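## Task

Push E3 on the keyboard and hold it mostly down for the whole melody, which is G4, F#4, E4 in that exact order. E3 may be released only after that. The keyboard spans C3 at the player's left end to C5 at the player's right end. A key counts as sounded once it is pushed most of the way down, and there is no signal that this happened. The attempt fails on a wrong key, a key sounding a second time, two keys sounding at the very same moment, or any key sounding after E4. A result that lasts only because the robot is still holding it at the end is not counted as done.

## Robot and tools

ROBOT. Two arms, left_arm and right_arm, face each other across a table. left_arm's base is on the +y side. The names say nothing about image sides. Each arm ends in the same five-finger right hand, so the hands are not mirrored and every hand number means the same on both.

FRAME. One world frame, in metres: origin on the table top halfway between the arm bases, z up, table surface at z = 0. Each result's state line gives every hand point's position, its orientation as a wxyz quaternion, and its linear (m/s) and angular (rad/s) velocity. Printed positions may be slightly wrong, more so at long reach.

HAND POINT. It sits 0.05 m in front of the palm, where the index pad would touch the thumb tip in a pinch. Its axes: +z runs along straightened fingers (the tips extend 0.06 to 0.07 m past it), +y leaves the palm, +x crosses the palm toward the little finger. The hand spans 0.08 m to the little-finger side; on the thumb side 0.02 m if the thumb is swung in front of the palm, up to 0.09 m if not. A wrist bracket on the little-finger side sticks 0.03 m beyond the point along +y and 0.11 m across the palm; it can strike keys or the other arm.

ROW. Exactly 28 numbers, each in [-1, 1], always for both arms: left_arm/dx, dy, dz, rx, ry, rz, then left_gripper/little, ring, middle, index, thumb_bend, thumb_turn, force_limit, speed, then the same fourteen for right_arm and right_gripper. The first six per arm are an offset, not a pose: a displacement in that hand point's own axes from its pose in the most recent result that reported it (before any such result in the scene, and for any later call inside one reply, from where it is when the action starts). 1.0 equals 0.6 m or 180 degrees; rx, ry, rz together form one rotation vector. Every row uses that same reference, so rows are not cumulative, and all-zero offsets pull the hand back to the reference rather than holding still. The eight hand numbers are absolute targets: fingers +1 straight, -1 curled into the palm; thumb_bend +1 straight, -1 fully bent; thumb_turn +1 beside the palm, -1 swung in front facing the fingers. A pinch is near index -0.22, thumb_bend -0.75, thumb_turn -0.57. force_limit runs linearly from about 0 N (-1) to 10 N (+1) at the fingertip (15 N for the thumb motors) and only stops closing motion. speed runs from nearly zero (-1) to full (+1), where a full finger stroke takes 0.6 s. No value means unchanged: to keep a hand as it is, resend its last eight numbers, or before any were sent, its six hand_measured values plus hand_force_limit and hand_speed. A motor moves only when its target changes by 0.01 or more. A straight index with the other fingers curled gives a single fingertip for key presses.

TOOLS.
execute_actions: {"actions": [...], "pictures": true/false}. An empty list just reports the state. One action {"rows": [up to 15 rows], "steps": up to 15} applies one row per 1/30 s step and repeats the last row to fill. One wait {"steps": up to 300} returns after that many steps since the previous result, thinking time included. A refused call moves nothing.
move: {"target": one 28-number row, "speed": 0.002 to 0.5 m/s (default 0.25; turning capped at double that in rad/s), "stop_force": 9 to 40 N, optional}. Each hand point travels straight toward its target; both paths finish together, lasting 0.5 to 10 s, and are cut off at 10 s. It ignores obstacles and the other arm. Hand numbers are sent at the start. With stop_force an arm halts once its wrist sensor feels that much added push against the motion for two steps, steps back two steps and holds; use it slowly, not while rotating, not in the first 0.2 s, and not when lifting off a surface. An arm whose target is within 1.5 mm and 0.5 degrees counts as still. The 'move:' line reports done, off_target, moving, held, fault or contact per arm, plus limits=paced (target clipped) or limits=held (steps blocked, possibly followed by a fast jump), and each hand point's distance from its target.
wait: {"seconds": 0 to 10}; sends nothing new.
zoom_image: {"camera": cam_high, cam_low, cam_left_wrist or cam_right_wrist, "region": [x0, y0, x1, y1]}, pixels from the top-left, at most 504 by 504.
show_instructions: no arguments; shows the reference pages.
finished_scene: {"scene": current scene number}; ends it for good, reports success and starts the next. Replying with no tool call ends everything.

MOTION. Each step the commanded pose is clipped to 100 mm and 16 degrees from the measured one; position wins over orientation; commands lag about 0.17 s; joints have speed and acceleration limits. After an action the arm continues only to its last clipped pose, so check the result and send the remainder. A 'Hand target' line shows where each arm is being driven. HELD marks blocked steps; 'pose unreachable' names an arm whose command the clearance check altered.

READINGS. Joint positions and torques (drive output, noisy, nonzero in free air). Wrist force and torque in the end effector's axes; pressing on a surface reads as force pointing back into the arm; offsets near 4 N, noise up to 2.4 N, saturation near 50 N. hand_measured, hand_stopped_by (moving, target, force, stalled, fault), hand_load_n (positive when pushed open), hand_force_limit, hand_speed, six values each in motor order.

AVOID. The arms are stiff: aiming even slightly past a firm surface can trigger a stop. Joint torque at its limit (138 N m shoulder and elbow, 25.7 N m wrist joints) or 150 N of outside force halts that arm for 10 s. Never let the arms collide or press on each other. Do not knock anything off the table. Press each melody key once, cleanly, without brushing neighbours or sounding two at once, and keep the held low key down throughout. Holding a load heats motors: MOTOR HOT warns at 70 °C, and at 85 °C the arm brakes until cool.

Each tool is called after "Call:" by a JSON object that holds its "op" and its "data".

## Session

Call:
{"op": "execute_actions", "data": {"actions": []}}

Scene clock: 0.00 s of 6000.00 s.
left_arm: end_effector_position=(+0.3017, +0.4777, +0.4840) hand_measured=(+1.000, +1.000, +1.000, +1.000, +1.000, +1.000) hand_load_n=(+0.0, +0.0, +0.0, +0.0, +0.0, +0.0) hand_stopped_by=(target, target, target, target, target, target) hand_force_limit=0.00 hand_speed=-0.80 end_effector_quat_wxyz=(-0.001, +0.333, +0.943, -0.000) end_effector_velocity=(-0.000, +0.001, +0.000) end_effector_angular_velocity=(+0.001, +0.001, +0.001) | right_arm: end_effector_position=(+0.0847, -0.2688, +0.4853) hand_measured=(+1.000, +1.000, +1.000, +1.000, +1.000, +1.000) hand_load_n=(+0.0, +0.0, +0.0, +0.0, +0.0, +0.0) hand_stopped_by=(target, target, target, target, target, target) hand_force_limit=0.00 hand_speed=-0.80 end_effector_quat_wxyz=(+0.024, -0.353, +0.935, +0.002) end_effector_velocity=(+0.000, +0.000, -0.001) end_effector_angular_velocity=(-0.001, +0.002, +0.000)
Joint positions: left_arm=[ 0.546 -1.714  1.319  1.968  1.573 -1.898] | right_arm=[-1.181 -1.747  1.331  1.939  1.57  -1.881]
Joint velocities: left_arm=[ 0.001 -0.    -0.     0.001  0.    -0.   ] | right_arm=[ 0.     0.001  0.002 -0.     0.    -0.   ]
Joint torques (N m, as the arm reports them, + toward a larger angle): no reading
Motor temperatures (°C, as the motors report them): left_arm=[28 26 27 30 34 33] | right_arm=[24 25 26 30 34 35]
Wrist force (N, on the end effector, along its own x y z axes, offset not removed): no reading
Wrist torque (N m, same axes, about the end effector's origin, offset not removed): no reading
Hand target (left_arm): +0.302, +0.478, +0.484; -0.001, +0.333, +0.943, -0.000
Hand target (right_arm): +0.085, -0.269, +0.485; +0.024, -0.353, +0.935, +0.002
camera_calibration (this result's frames):
cam_left_wrist: T_world_to_cam=[[0.709259, 0.70463, -0.0211878, -0.539043], [0.585169, -0.571722, 0.575075, -0.190936], [0.393101, -0.420275, -0.817826, 0.609501], [0, 0, 0, 1]] pos_world=[0.254455, 0.526821, 0.596847]
cam_right_wrist: T_world_to_cam=[[-0.539316, 0.842078, 0.00663128, 0.269285], [0.679958, 0.430812, 0.593344, -0.23031], [0.496785, 0.324509, -0.804921, 0.565965], [0, 0, 0, 1]] pos_world=[0.0206676, -0.311199, 0.590425]

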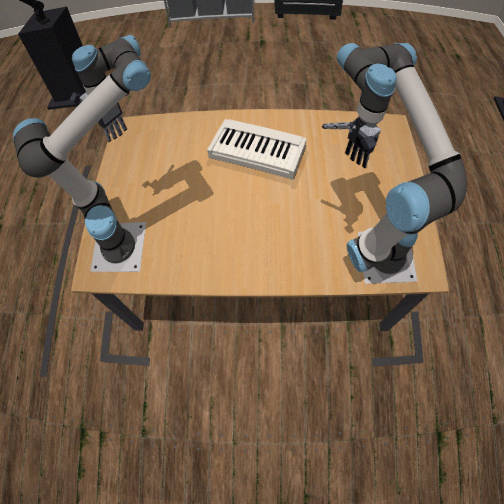

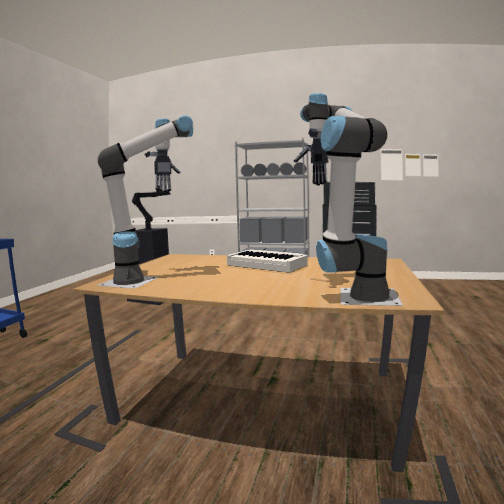

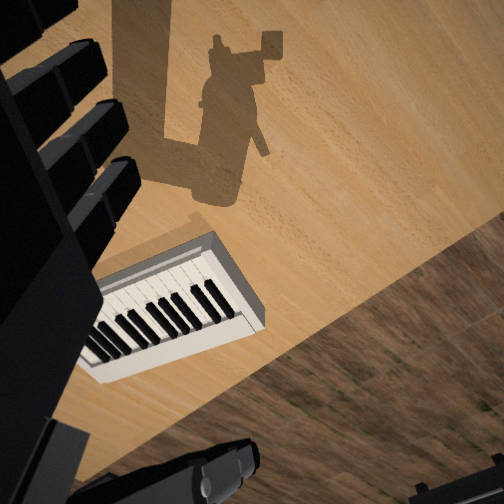

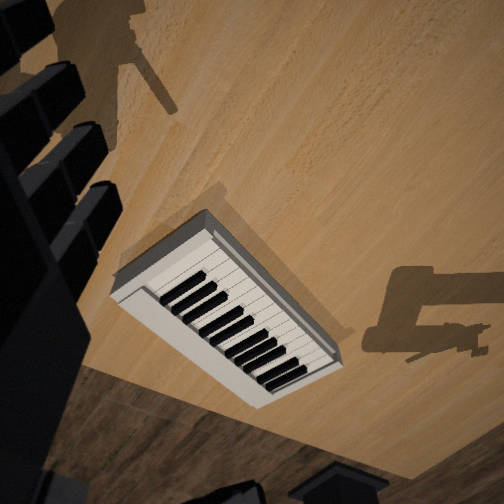

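Call:
{"op": "zoom_image", "data": {"camera": "cam_high", "region": [195, 105, 321, 195]}}

Call:
{"op": "zoom_image", "data": {"camera": "cam_right_wrist", "region": [100, 190, 352, 420]}}

Call:
{"op": "zoom_image", "data": {"camera": "cam_left_wrist", "region": [70, 210, 280, 400]}}

Region (195, 105, 321, 195) of cam_high's 504x504 image, scaled by 4.000, with more detail than that image has; it fills the top 360 rows of this view, and the rest is white.

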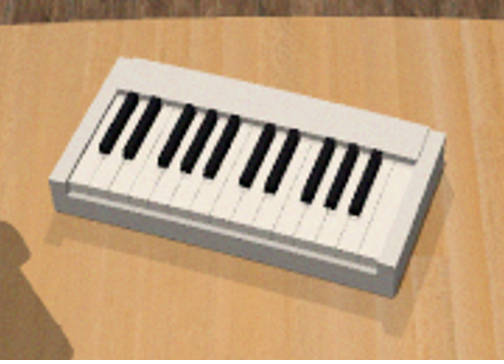

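Region (100, 190, 352, 420) of cam_right_wrist's 504x504 image, scaled by 2.000, with more detail than that image has; it fills the top 460 rows of this view, and the rest is white.

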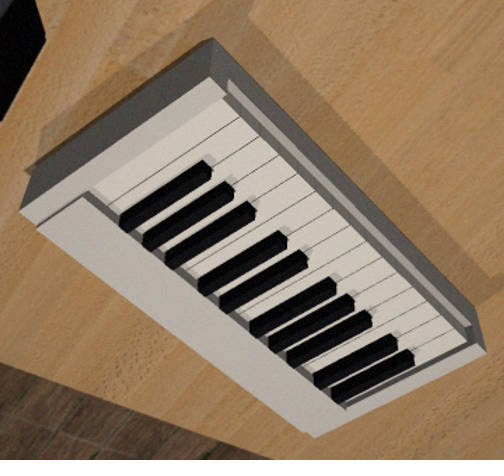

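Region (70, 210, 280, 400) of cam_left_wrist's 504x504 image, scaled by 2.400, with more detail than that image has; it fills the top 456 rows of this view, and the rest is white.

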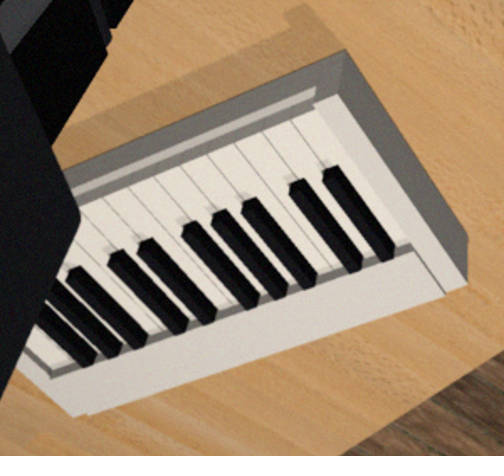

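Call:
{"op": "zoom_image", "data": {"camera": "cam_right_wrist", "region": [190, 205, 270, 285]}}

Call:
{"op": "zoom_image", "data": {"camera": "cam_right_wrist", "region": [270, 300, 350, 380]}}

Call:
{"op": "zoom_image", "data": {"camera": "cam_right_wrist", "region": [230, 255, 310, 335]}}

Region (190, 205, 270, 285) of cam_right_wrist's 504x504 image, scaled by 6.300, with more detail than that image has.

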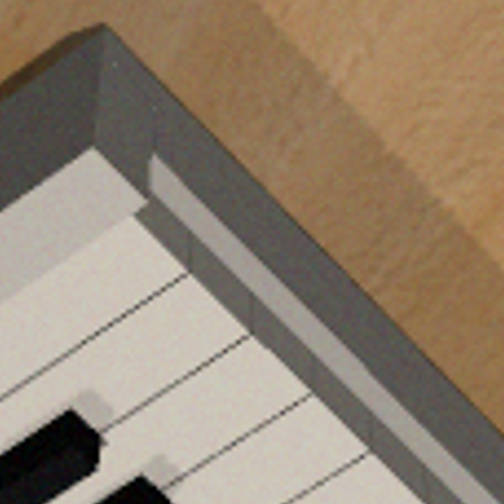

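Region (270, 300, 350, 380) of cam_right_wrist's 504x504 image, scaled by 6.300, with more detail than that image has.

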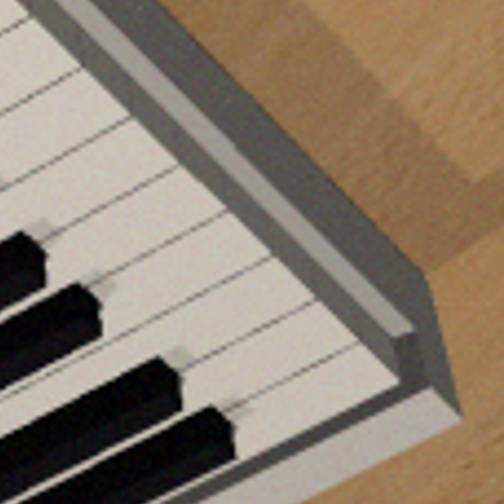

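Region (230, 255, 310, 335) of cam_right_wrist's 504x504 image, scaled by 6.300, with more detail than that image has.

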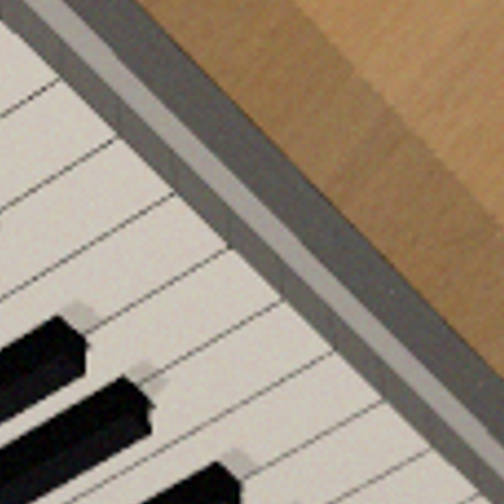

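Call:
{"op": "zoom_image", "data": {"camera": "cam_left_wrist", "region": [150, 230, 230, 310]}}

Call:
{"op": "zoom_image", "data": {"camera": "cam_left_wrist", "region": [90, 250, 170, 330]}}

Region (150, 230, 230, 310) of cam_left_wrist's 504x504 image, scaled by 6.300, with more detail than that image has.

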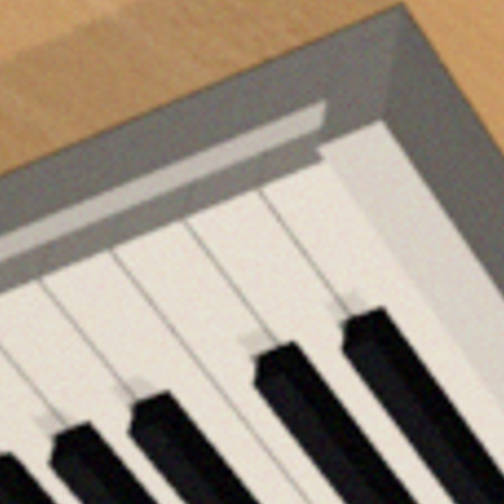

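Region (90, 250, 170, 330) of cam_left_wrist's 504x504 image, scaled by 6.300, with more detail than that image has.

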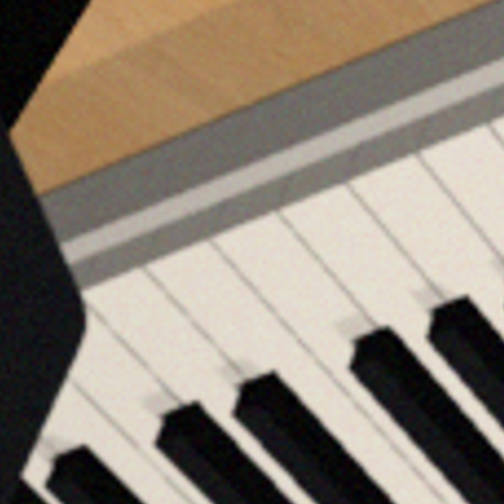

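Call:
{"op": "zoom_image", "data": {"camera": "cam_low", "region": [180, 180, 320, 280]}}

Region (180, 180, 320, 280) of cam_low's 504x504 image, scaled by 3.600, with more detail than that image has; it fills the top 360 rows of this view, and the rest is white.

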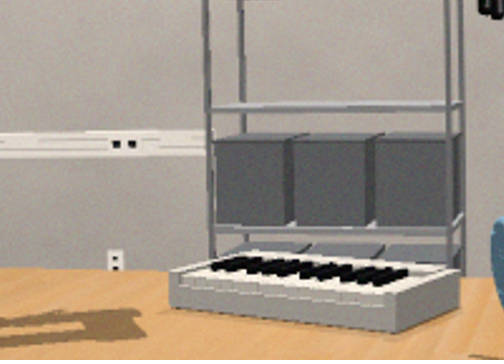

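Call:
{"op": "move", "data": {"target": [-0.48389,-0.22330,0.72523,0.27752,-0.28715,-0.44953,1,0.92,1,1,1,1,-0.5,0.0, -0.50883,-0.01454,0.75303,0.34476,-0.08124,-0.15358,1,1,1,0.92,1,1,-0.3,0.0], "speed": 0.4}}

Scene clock: 123.10 s of 6000.00 s.
left_arm: end_effector_position=(+0.4424, +0.1917, +0.0487) hand_measured=(+1.000, +0.920, +1.000, +1.000, +1.000, +1.000) hand_load_n=(+0.0, +0.0, +0.0, +0.0, +0.0, +0.0) hand_stopped_by=(target, target, target, target, target, target) hand_force_limit=-0.50 hand_speed=0.00 end_effector_quat_wxyz=(-0.240, +0.377, -0.755, +0.480) end_effector_velocity=(+0.002, -0.002, -0.001) end_effector_angular_velocity=(-0.005, -0.005, +0.006) | right_arm: end_effector_position=(+0.3389, -0.0640, +0.0487) hand_measured=(+1.000, +1.000, +1.000, +0.920, +1.000, +1.000) hand_load_n=(+0.0, +0.0, +0.0, +0.0, +0.0, +0.0) hand_stopped_by=(target, target, target, target, target, target) hand_force_limit=-0.30 hand_speed=0.00 end_effector_quat_wxyz=(+0.312, -0.489, +0.687, -0.438) end_effector_velocity=(+0.001, +0.000, -0.002) end_effector_angular_velocity=(-0.002, -0.003, +0.005)
Joint positions: left_arm=[ 0.348 -1.327  2.116 -0.285  1.069 -3.401] | right_arm=[-0.586 -0.836  1.446  0.501  2.651 -2.081]
Joint velocities: left_arm=[-0.002  0.007 -0.002 -0.011 -0.008 -0.002] | right_arm=[-0.001  0.     0.004 -0.017  0.001 -0.014]
Joint torques (N m, as the arm reports them, + toward a larger angle): left_arm=[ -7.18 -15.42 -25.06  -2.93  -1.9   -2.34] | right_arm=[-12.84 -39.73  -7.51  -0.1    3.89  -2.53]
Motor temperatures (°C, as the motors report them): left_arm=[28 26 27 30 34 33] | right_arm=[24 25 26 30 34 35]
Wrist force (N, on the end effector, along its own x y z axes, offset not removed): left_arm=[1.1 -0.1 -0.4] | right_arm=[1.5 1.8 0.6]
Wrist torque (N m, same axes, about the end effector's origin, offset not removed): left_arm=[-0.09 -0.51 -0.01] | right_arm=[0.20 -0.42 0.01]
Hand target (left_arm): +0.443, +0.191, +0.049; +0.240, -0.377, +0.754, -0.481
Hand target (right_arm): +0.339, -0.064, +0.049; +0.312, -0.489, +0.687, -0.438
Off the commanded pose (left_arm): 0.001 m, 0 deg.
Off the commanded pose (right_arm): 0.001 m, 0 deg.
After step 90, 117.00 s passed at rest.
move: done
camera_calibration (this result's frames):
cam_left_wrist: T_world_to_cam=[[-0.255836, 0.330173, -0.908589, 0.0954261], [0.0975333, 0.943887, 0.315537, -0.248601], [0.961787, -0.00789178, -0.273684, -0.279256], [0, 0, 0, 1]] pos_world=[0.317245, 0.20094, 0.0887181]
cam_right_wrist: T_world_to_cam=[[-0.355936, 0.283794, -0.890377, 0.182595], [-0.153705, 0.922019, 0.355324, 0.0932118], [0.921783, 0.263328, -0.284559, -0.151503], [0, 0, 0, 1]] pos_world=[0.218972, -0.0978674, 0.0863462]

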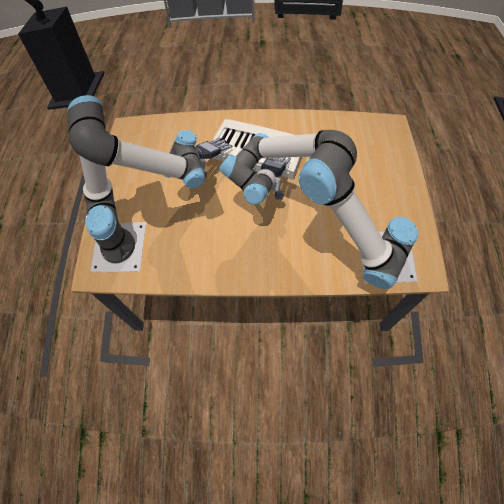

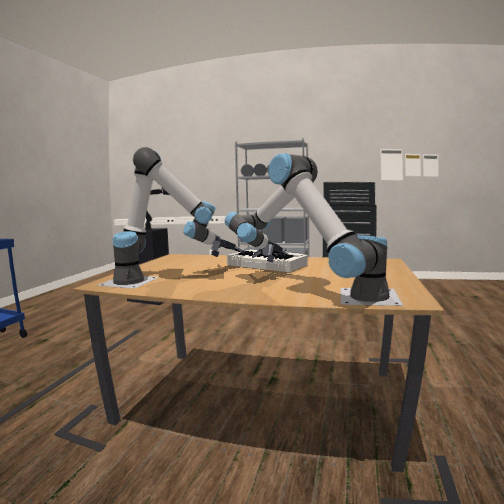

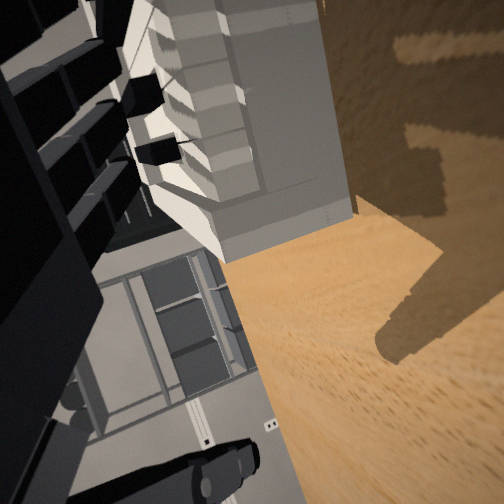

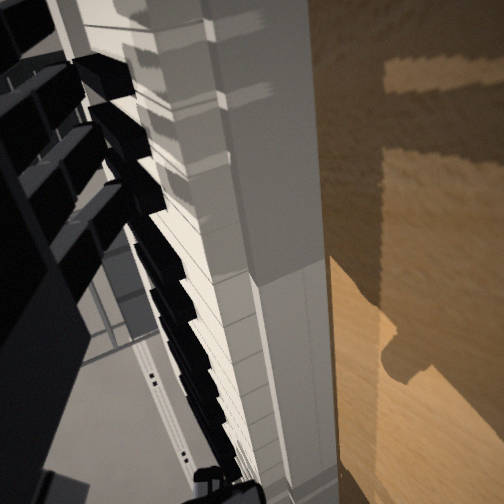

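Call:
{"op": "zoom_image", "data": {"camera": "cam_right_wrist", "region": [90, 90, 290, 290]}}

Call:
{"op": "zoom_image", "data": {"camera": "cam_left_wrist", "region": [90, 0, 290, 200]}}

Call:
{"op": "zoom_image", "data": {"camera": "cam_high", "region": [160, 100, 320, 220]}}

Region (90, 90, 290, 290) of cam_right_wrist's 504x504 image, scaled by 2.520, with more detail than that image has.

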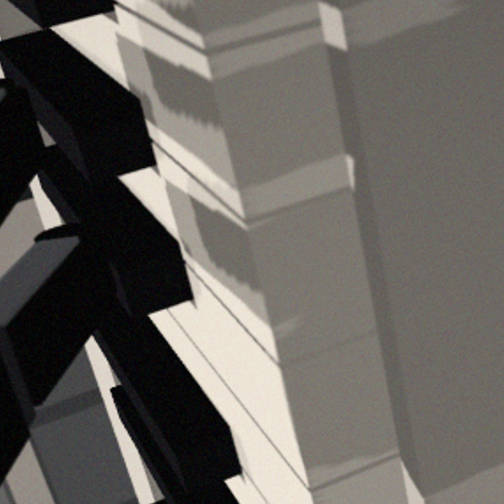

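Region (90, 0, 290, 200) of cam_left_wrist's 504x504 image, scaled by 2.520, with more detail than that image has.

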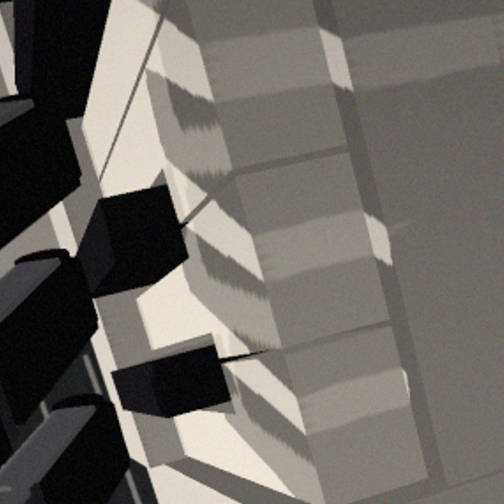

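Region (160, 100, 320, 220) of cam_high's 504x504 image, scaled by 3.150, with more detail than that image has; it fills the top 378 rows of this view, and the rest is white.

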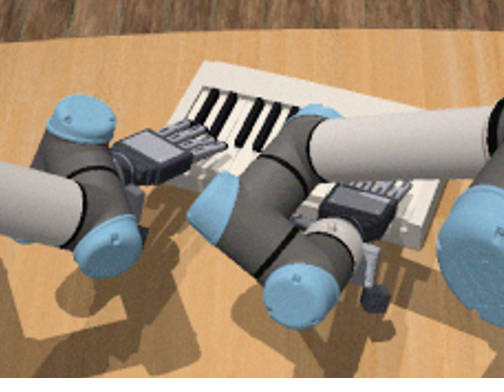

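Call:
{"op": "zoom_image", "data": {"camera": "cam_right_wrist", "region": [150, 100, 250, 200]}}

Call:
{"op": "zoom_image", "data": {"camera": "cam_right_wrist", "region": [170, 200, 270, 300]}}

Region (150, 100, 250, 200) of cam_right_wrist's 504x504 image, scaled by 5.040, with more detail than that image has.

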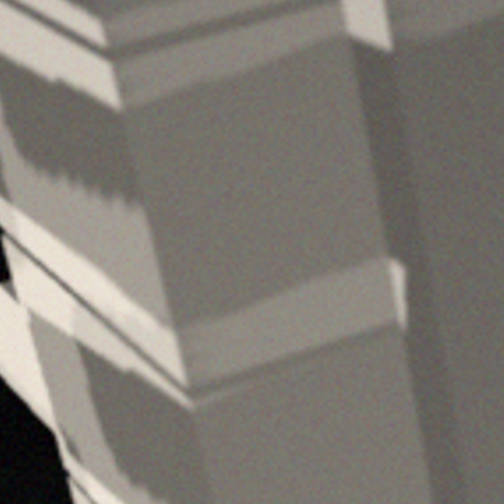

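Region (170, 200, 270, 300) of cam_right_wrist's 504x504 image, scaled by 5.040, with more detail than that image has.

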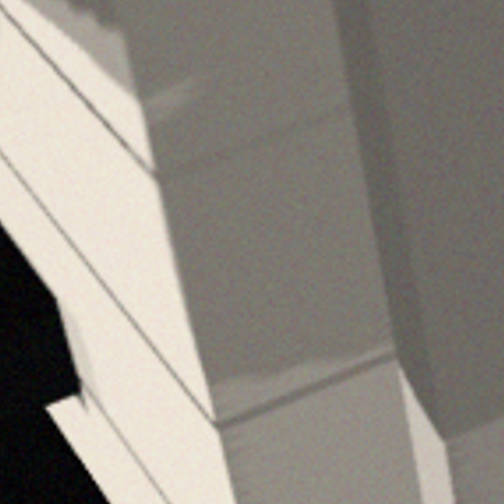

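Call:
{"op": "move", "data": {"target": [0.00555,-0.0003,0.00185,0,0,0,1,0.73,1,1,1,1,-0.94,0.0, 0.0058,0.0006,0.0003,0,0,0,1,1,1,0.73,1,1,-0.94,0.0], "speed": 0.03}}

Call:
{"op": "execute_actions", "data": {"actions": [{"rows": [[0,0,0,0,0,0,1,0.62,1,1,1,1,-0.94,-0.88, 0,0,0,0,0,0,1,1,1,0.62,1,1,-0.94,-0.88]], "steps": 15}]}}

Scene clock: 206.67 s of 6000.00 s.
left_arm: end_effector_position=(+0.4414, +0.1885, +0.0484) hand_measured=(+1.000, +0.730, +1.000, +1.000, +1.000, +1.000) hand_load_n=(+0.0, +0.0, +0.0, +0.0, +0.0, +0.0) hand_stopped_by=(target, target, target, target, target, target) hand_force_limit=-0.94 hand_speed=0.00 end_effector_quat_wxyz=(-0.240, +0.377, -0.755, +0.480) end_effector_velocity=(-0.001, -0.002, +0.000) end_effector_angular_velocity=(-0.000, +0.000, -0.001) | right_arm: end_effector_position=(+0.3378, -0.0671, +0.0483) hand_measured=(+1.000, +1.000, +1.000, +0.730, +1.000, +1.000) hand_load_n=(+0.0, +0.0, +0.0, +0.0, +0.0, +0.0) hand_stopped_by=(target, target, target, target, target, target) hand_force_limit=-0.94 hand_speed=0.00 end_effector_quat_wxyz=(+0.312, -0.489, +0.687, -0.438) end_effector_velocity=(-0.001, -0.002, -0.001) end_effector_angular_velocity=(-0.001, +0.001, -0.000)
Joint positions: left_arm=[ 0.341 -1.322  2.111 -0.284  1.063 -3.405] | right_arm=[-0.588 -0.843  1.459  0.492  2.651 -2.084]
Joint velocities: left_arm=[-0.003  0.002 -0.002  0.001 -0.002 -0.002] | right_arm=[-0.001 -0.002  0.007 -0.004 -0.    -0.001]
Joint torques (N m, as the arm reports them, + toward a larger angle): left_arm=[ -8.22 -14.93 -24.39   2.38  -1.86  -2.27] | right_arm=[-14.3  -54.92  -8.33  -0.27  -1.1   -2.56]
Motor temperatures (°C, as the motors report them): left_arm=[28 26 27 30 34 33] | right_arm=[24 25 26 30 34 35]
Wrist force (N, on the end effector, along its own x y z axes, offset not removed): left_arm=[-0.9 1.0 1.2] | right_arm=[2.7 2.5 0.1]
Wrist torque (N m, same axes, about the end effector's origin, offset not removed): left_arm=[0.14 -0.16 -0.11] | right_arm=[0.33 -0.55 0.08]
Hand target (left_arm): +0.441, +0.188, +0.048; +0.240, -0.377, +0.755, -0.480
Hand target (right_arm): +0.338, -0.067, +0.048; +0.312, -0.489, +0.687, -0.438
Off the commanded pose (left_arm): 0.000 m, 0 deg.
Off the commanded pose (right_arm): 0.000 m, 0 deg.
After step 90, 79.87 s passed at rest.
move: done
camera_calibration (this result's frames):
cam_left_wrist: T_world_to_cam=[[-0.255811, 0.330133, -0.90861, 0.0959273], [0.0975007, 0.943902, 0.315505, -0.245405], [0.961797, -0.00788041, -0.273649, -0.278338], [0, 0, 0, 1]] pos_world=[0.316171, 0.197776, 0.0884202]
cam_right_wrist: T_world_to_cam=[[-0.355927, 0.283775, -0.890386, 0.182751], [-0.153708, 0.922027, 0.355303, 0.096073], [0.921786, 0.263321, -0.284555, -0.149814], [0, 0, 0, 1]] pos_world=[0.217909, -0.100993, 0.0859535]

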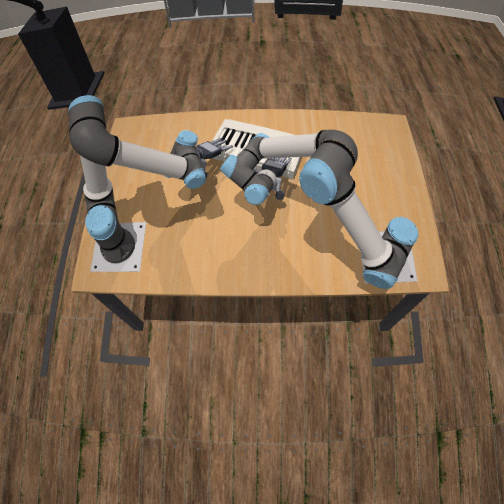

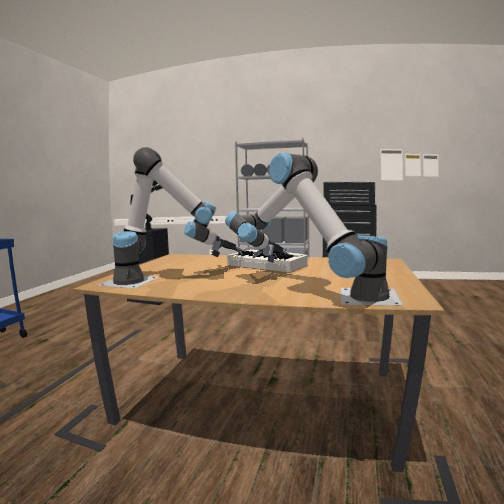

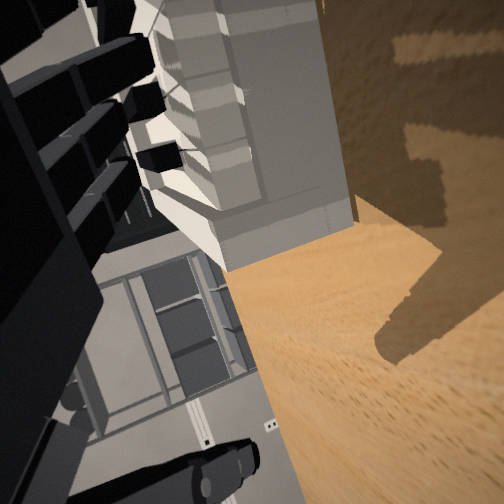

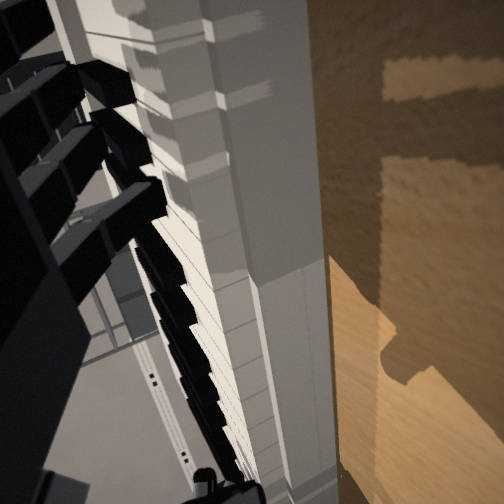

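Scene clock: 207.17 s of 6000.00 s.
left_arm: end_effector_position=(+0.4414, +0.1884, +0.0484) hand_measured=(+1.000, +0.664, +1.000, +1.000, +1.000, +1.000) hand_load_n=(+0.0, +0.5, +0.0, +0.0, +0.0, +0.0) hand_stopped_by=(target, force, target, target, target, target) hand_force_limit=-0.94 hand_speed=-0.88 end_effector_quat_wxyz=(-0.240, +0.377, -0.755, +0.480) end_effector_velocity=(+0.000, +0.000, -0.000) end_effector_angular_velocity=(+0.000, +0.000, +0.000) | right_arm: end_effector_position=(+0.3378, -0.0672, +0.0483) hand_measured=(+1.000, +1.000, +1.000, +0.678, +1.000, +1.000) hand_load_n=(+0.0, +0.0, +0.0, +0.5, +0.0, +0.0) hand_stopped_by=(target, target, target, force, target, target) hand_force_limit=-0.94 hand_speed=-0.88 end_effector_quat_wxyz=(+0.312, -0.489, +0.687, -0.438) end_effector_velocity=(-0.000, -0.001, -0.001) end_effector_angular_velocity=(-0.003, +0.002, -0.000)
Joint positions: left_arm=[ 0.341 -1.322  2.111 -0.284  1.063 -3.405] | right_arm=[-0.588 -0.843  1.46   0.492  2.651 -2.084]
Joint velocities: left_arm=[ 0.  0. -0.  0.  0.  0.] | right_arm=[-0.     0.001  0.001  0.001  0.    -0.001]
Joint torques (N m, as the arm reports them, + toward a larger angle): left_arm=[  6.18 -22.19 -19.73   0.47  -0.19  -0.62] | right_arm=[ -7.83 -38.12 -21.26   3.43  -0.42  -1.64]
Motor temperatures (°C, as the motors report them): left_arm=[28 26 27 30 34 33] | right_arm=[24 25 26 30 34 35]
Wrist force (N, on the end effector, along its own x y z axes, offset not removed): left_arm=[0.2 0.9 -0.3] | right_arm=[0.7 1.2 -0.3]
Wrist torque (N m, same axes, about the end effector's origin, offset not removed): left_arm=[0.20 -0.25 -0.04] | right_arm=[0.29 -0.19 -0.10]
Hand target (left_arm): +0.441, +0.188, +0.048; +0.240, -0.377, +0.755, -0.480
Hand target (right_arm): +0.338, -0.067, +0.048; +0.312, -0.489, +0.687, -0.438
Off the commanded pose (left_arm): 0.000 m, 0 deg.
Off the commanded pose (right_arm): 0.000 m, 0 deg.
Steps of this call (steps 1 to 15: all 15 steps of this action). Readings (end_effector_position | what the end effector reports):
1: left_arm (+0.4414, +0.1885, +0.0484) | right_arm (+0.3378, -0.0672, +0.0483) | left_arm hand_measured=(+1.000, +0.730, +1.000, +1.000, +1.000, +1.000) hand_load_n=(+0.0, +0.0, +0.0, +0.0, +0.0, +0.0) hand_stopped_by=(target, moving, target, target, target, target) hand_force_limit=-0.94 hand_speed=-0.88 | right_arm hand_measured=(+1.000, +1.000, +1.000, +0.730, +1.000, +1.000) hand_load_n=(+0.0, +0.0, +0.0, +0.0, +0.0, +0.0) hand_stopped_by=(target, target, target, moving, target, target) hand_force_limit=-0.94 hand_speed=-0.88
2: left_arm (+0.4414, +0.1884, +0.0484) | right_arm (+0.3378, -0.0672, +0.0483) | left_arm hand_measured=(+1.000, +0.730, +1.000, +1.000, +1.000, +1.000) hand_load_n=(+0.0, +0.0, +0.0, +0.0, +0.0, +0.0) hand_stopped_by=(target, moving, target, target, target, target) hand_force_limit=-0.94 hand_speed=-0.88 | right_arm hand_measured=(+1.000, +1.000, +1.000, +0.730, +1.000, +1.000) hand_load_n=(+0.0, +0.0, +0.0, +0.0, +0.0, +0.0) hand_stopped_by=(target, target, target, moving, target, target) hand_force_limit=-0.94 hand_speed=-0.88
4: left_arm (+0.4414, +0.1884, +0.0484) | right_arm (+0.3378, -0.0672, +0.0483) | left_arm hand_measured=(+1.000, +0.724, +1.000, +1.000, +1.000, +1.000) hand_load_n=(+0.0, +0.0, +0.0, +0.0, +0.0, +0.0) hand_stopped_by=(target, moving, target, target, target, target) hand_force_limit=-0.94 hand_speed=-0.88 | right_arm hand_measured=(+1.000, +1.000, +1.000, +0.724, +1.000, +1.000) hand_load_n=(+0.0, +0.0, +0.0, +0.0, +0.0, +0.0) hand_stopped_by=(target, target, target, moving, target, target) hand_force_limit=-0.94 hand_speed=-0.88
8: left_arm (+0.4414, +0.1884, +0.0484) | right_arm (+0.3378, -0.0672, +0.0483) | left_arm hand_measured=(+1.000, +0.698, +1.000, +1.000, +1.000, +1.000) hand_load_n=(+0.0, +0.0, +0.0, +0.0, +0.0, +0.0) hand_stopped_by=(target, moving, target, target, target, target) hand_force_limit=-0.94 hand_speed=-0.88 | right_arm hand_measured=(+1.000, +1.000, +1.000, +0.698, +1.000, +1.000) hand_load_n=(+0.0, +0.0, +0.0, +0.0, +0.0, +0.0) hand_stopped_by=(target, target, target, moving, target, target) hand_force_limit=-0.94 hand_speed=-0.88
15: the state above
camera_calibration (this result's frames):
cam_left_wrist: T_world_to_cam=[[-0.255816, 0.330143, -0.908605, 0.0959346], [0.0975095, 0.943898, 0.315513, -0.245366], [0.961795, -0.00788429, -0.273656, -0.27832], [0, 0, 0, 1]] pos_world=[0.316154, 0.197734, 0.0884188]
cam_right_wrist: T_world_to_cam=[[-0.35593, 0.283781, -0.890383, 0.182778], [-0.153703, 0.922026, 0.355308, 0.096092], [0.921786, 0.263319, -0.284559, -0.149792], [0, 0, 0, 1]] pos_world=[0.217902, -0.101025, 0.0859755]

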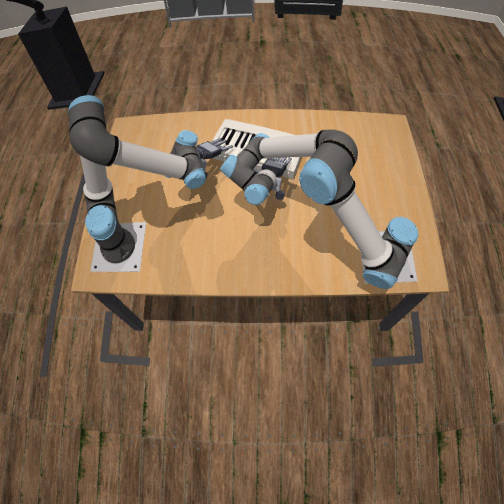

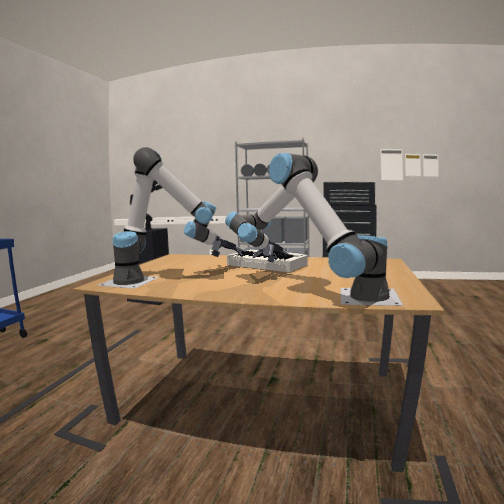

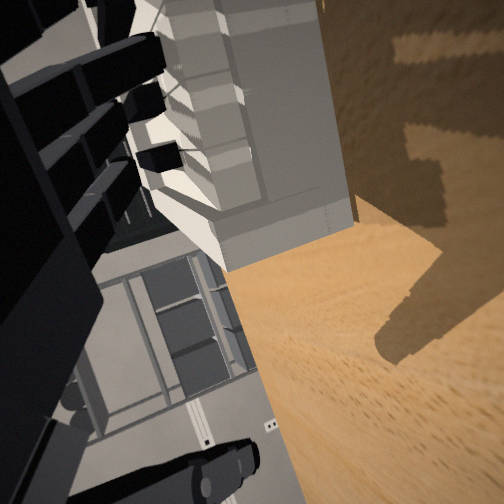

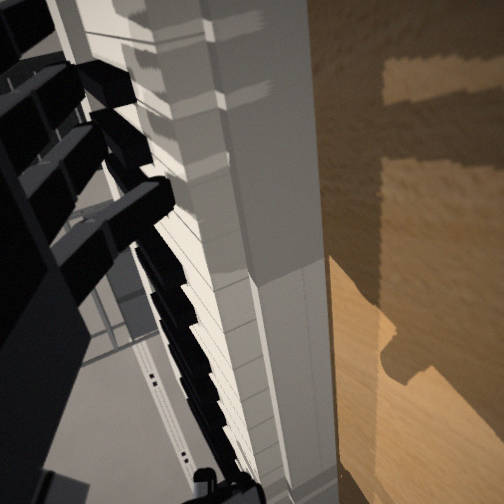

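Both fingers contact at expected values (0.664 / 0.678). Checking alignment.

Call:
{"op": "zoom_image", "data": {"camera": "cam_left_wrist", "region": [110, 0, 230, 120]}}

Call:
{"op": "zoom_image", "data": {"camera": "cam_right_wrist", "region": [120, 140, 240, 260]}}

Region (110, 0, 230, 120) of cam_left_wrist's 504x504 image, scaled by 4.200, with more detail than that image has.

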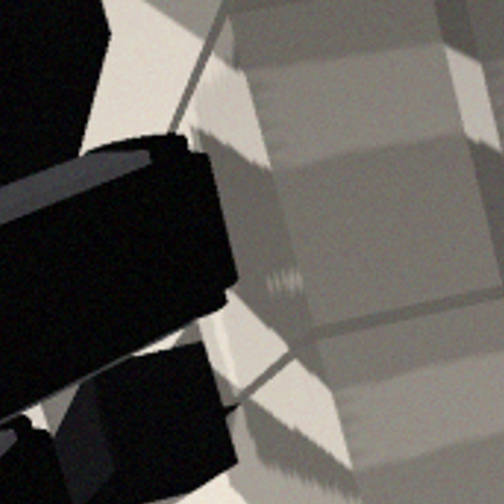

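Region (120, 140, 240, 260) of cam_right_wrist's 504x504 image, scaled by 4.200, with more detail than that image has.

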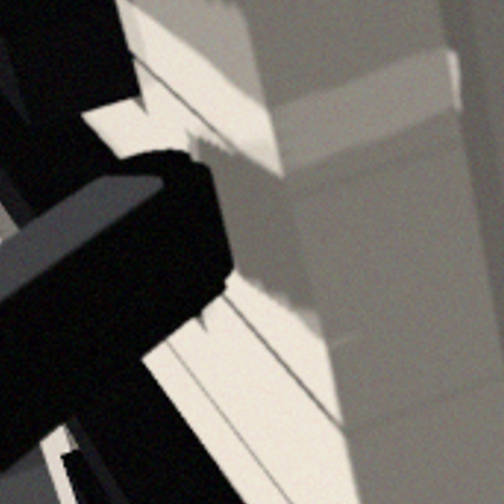

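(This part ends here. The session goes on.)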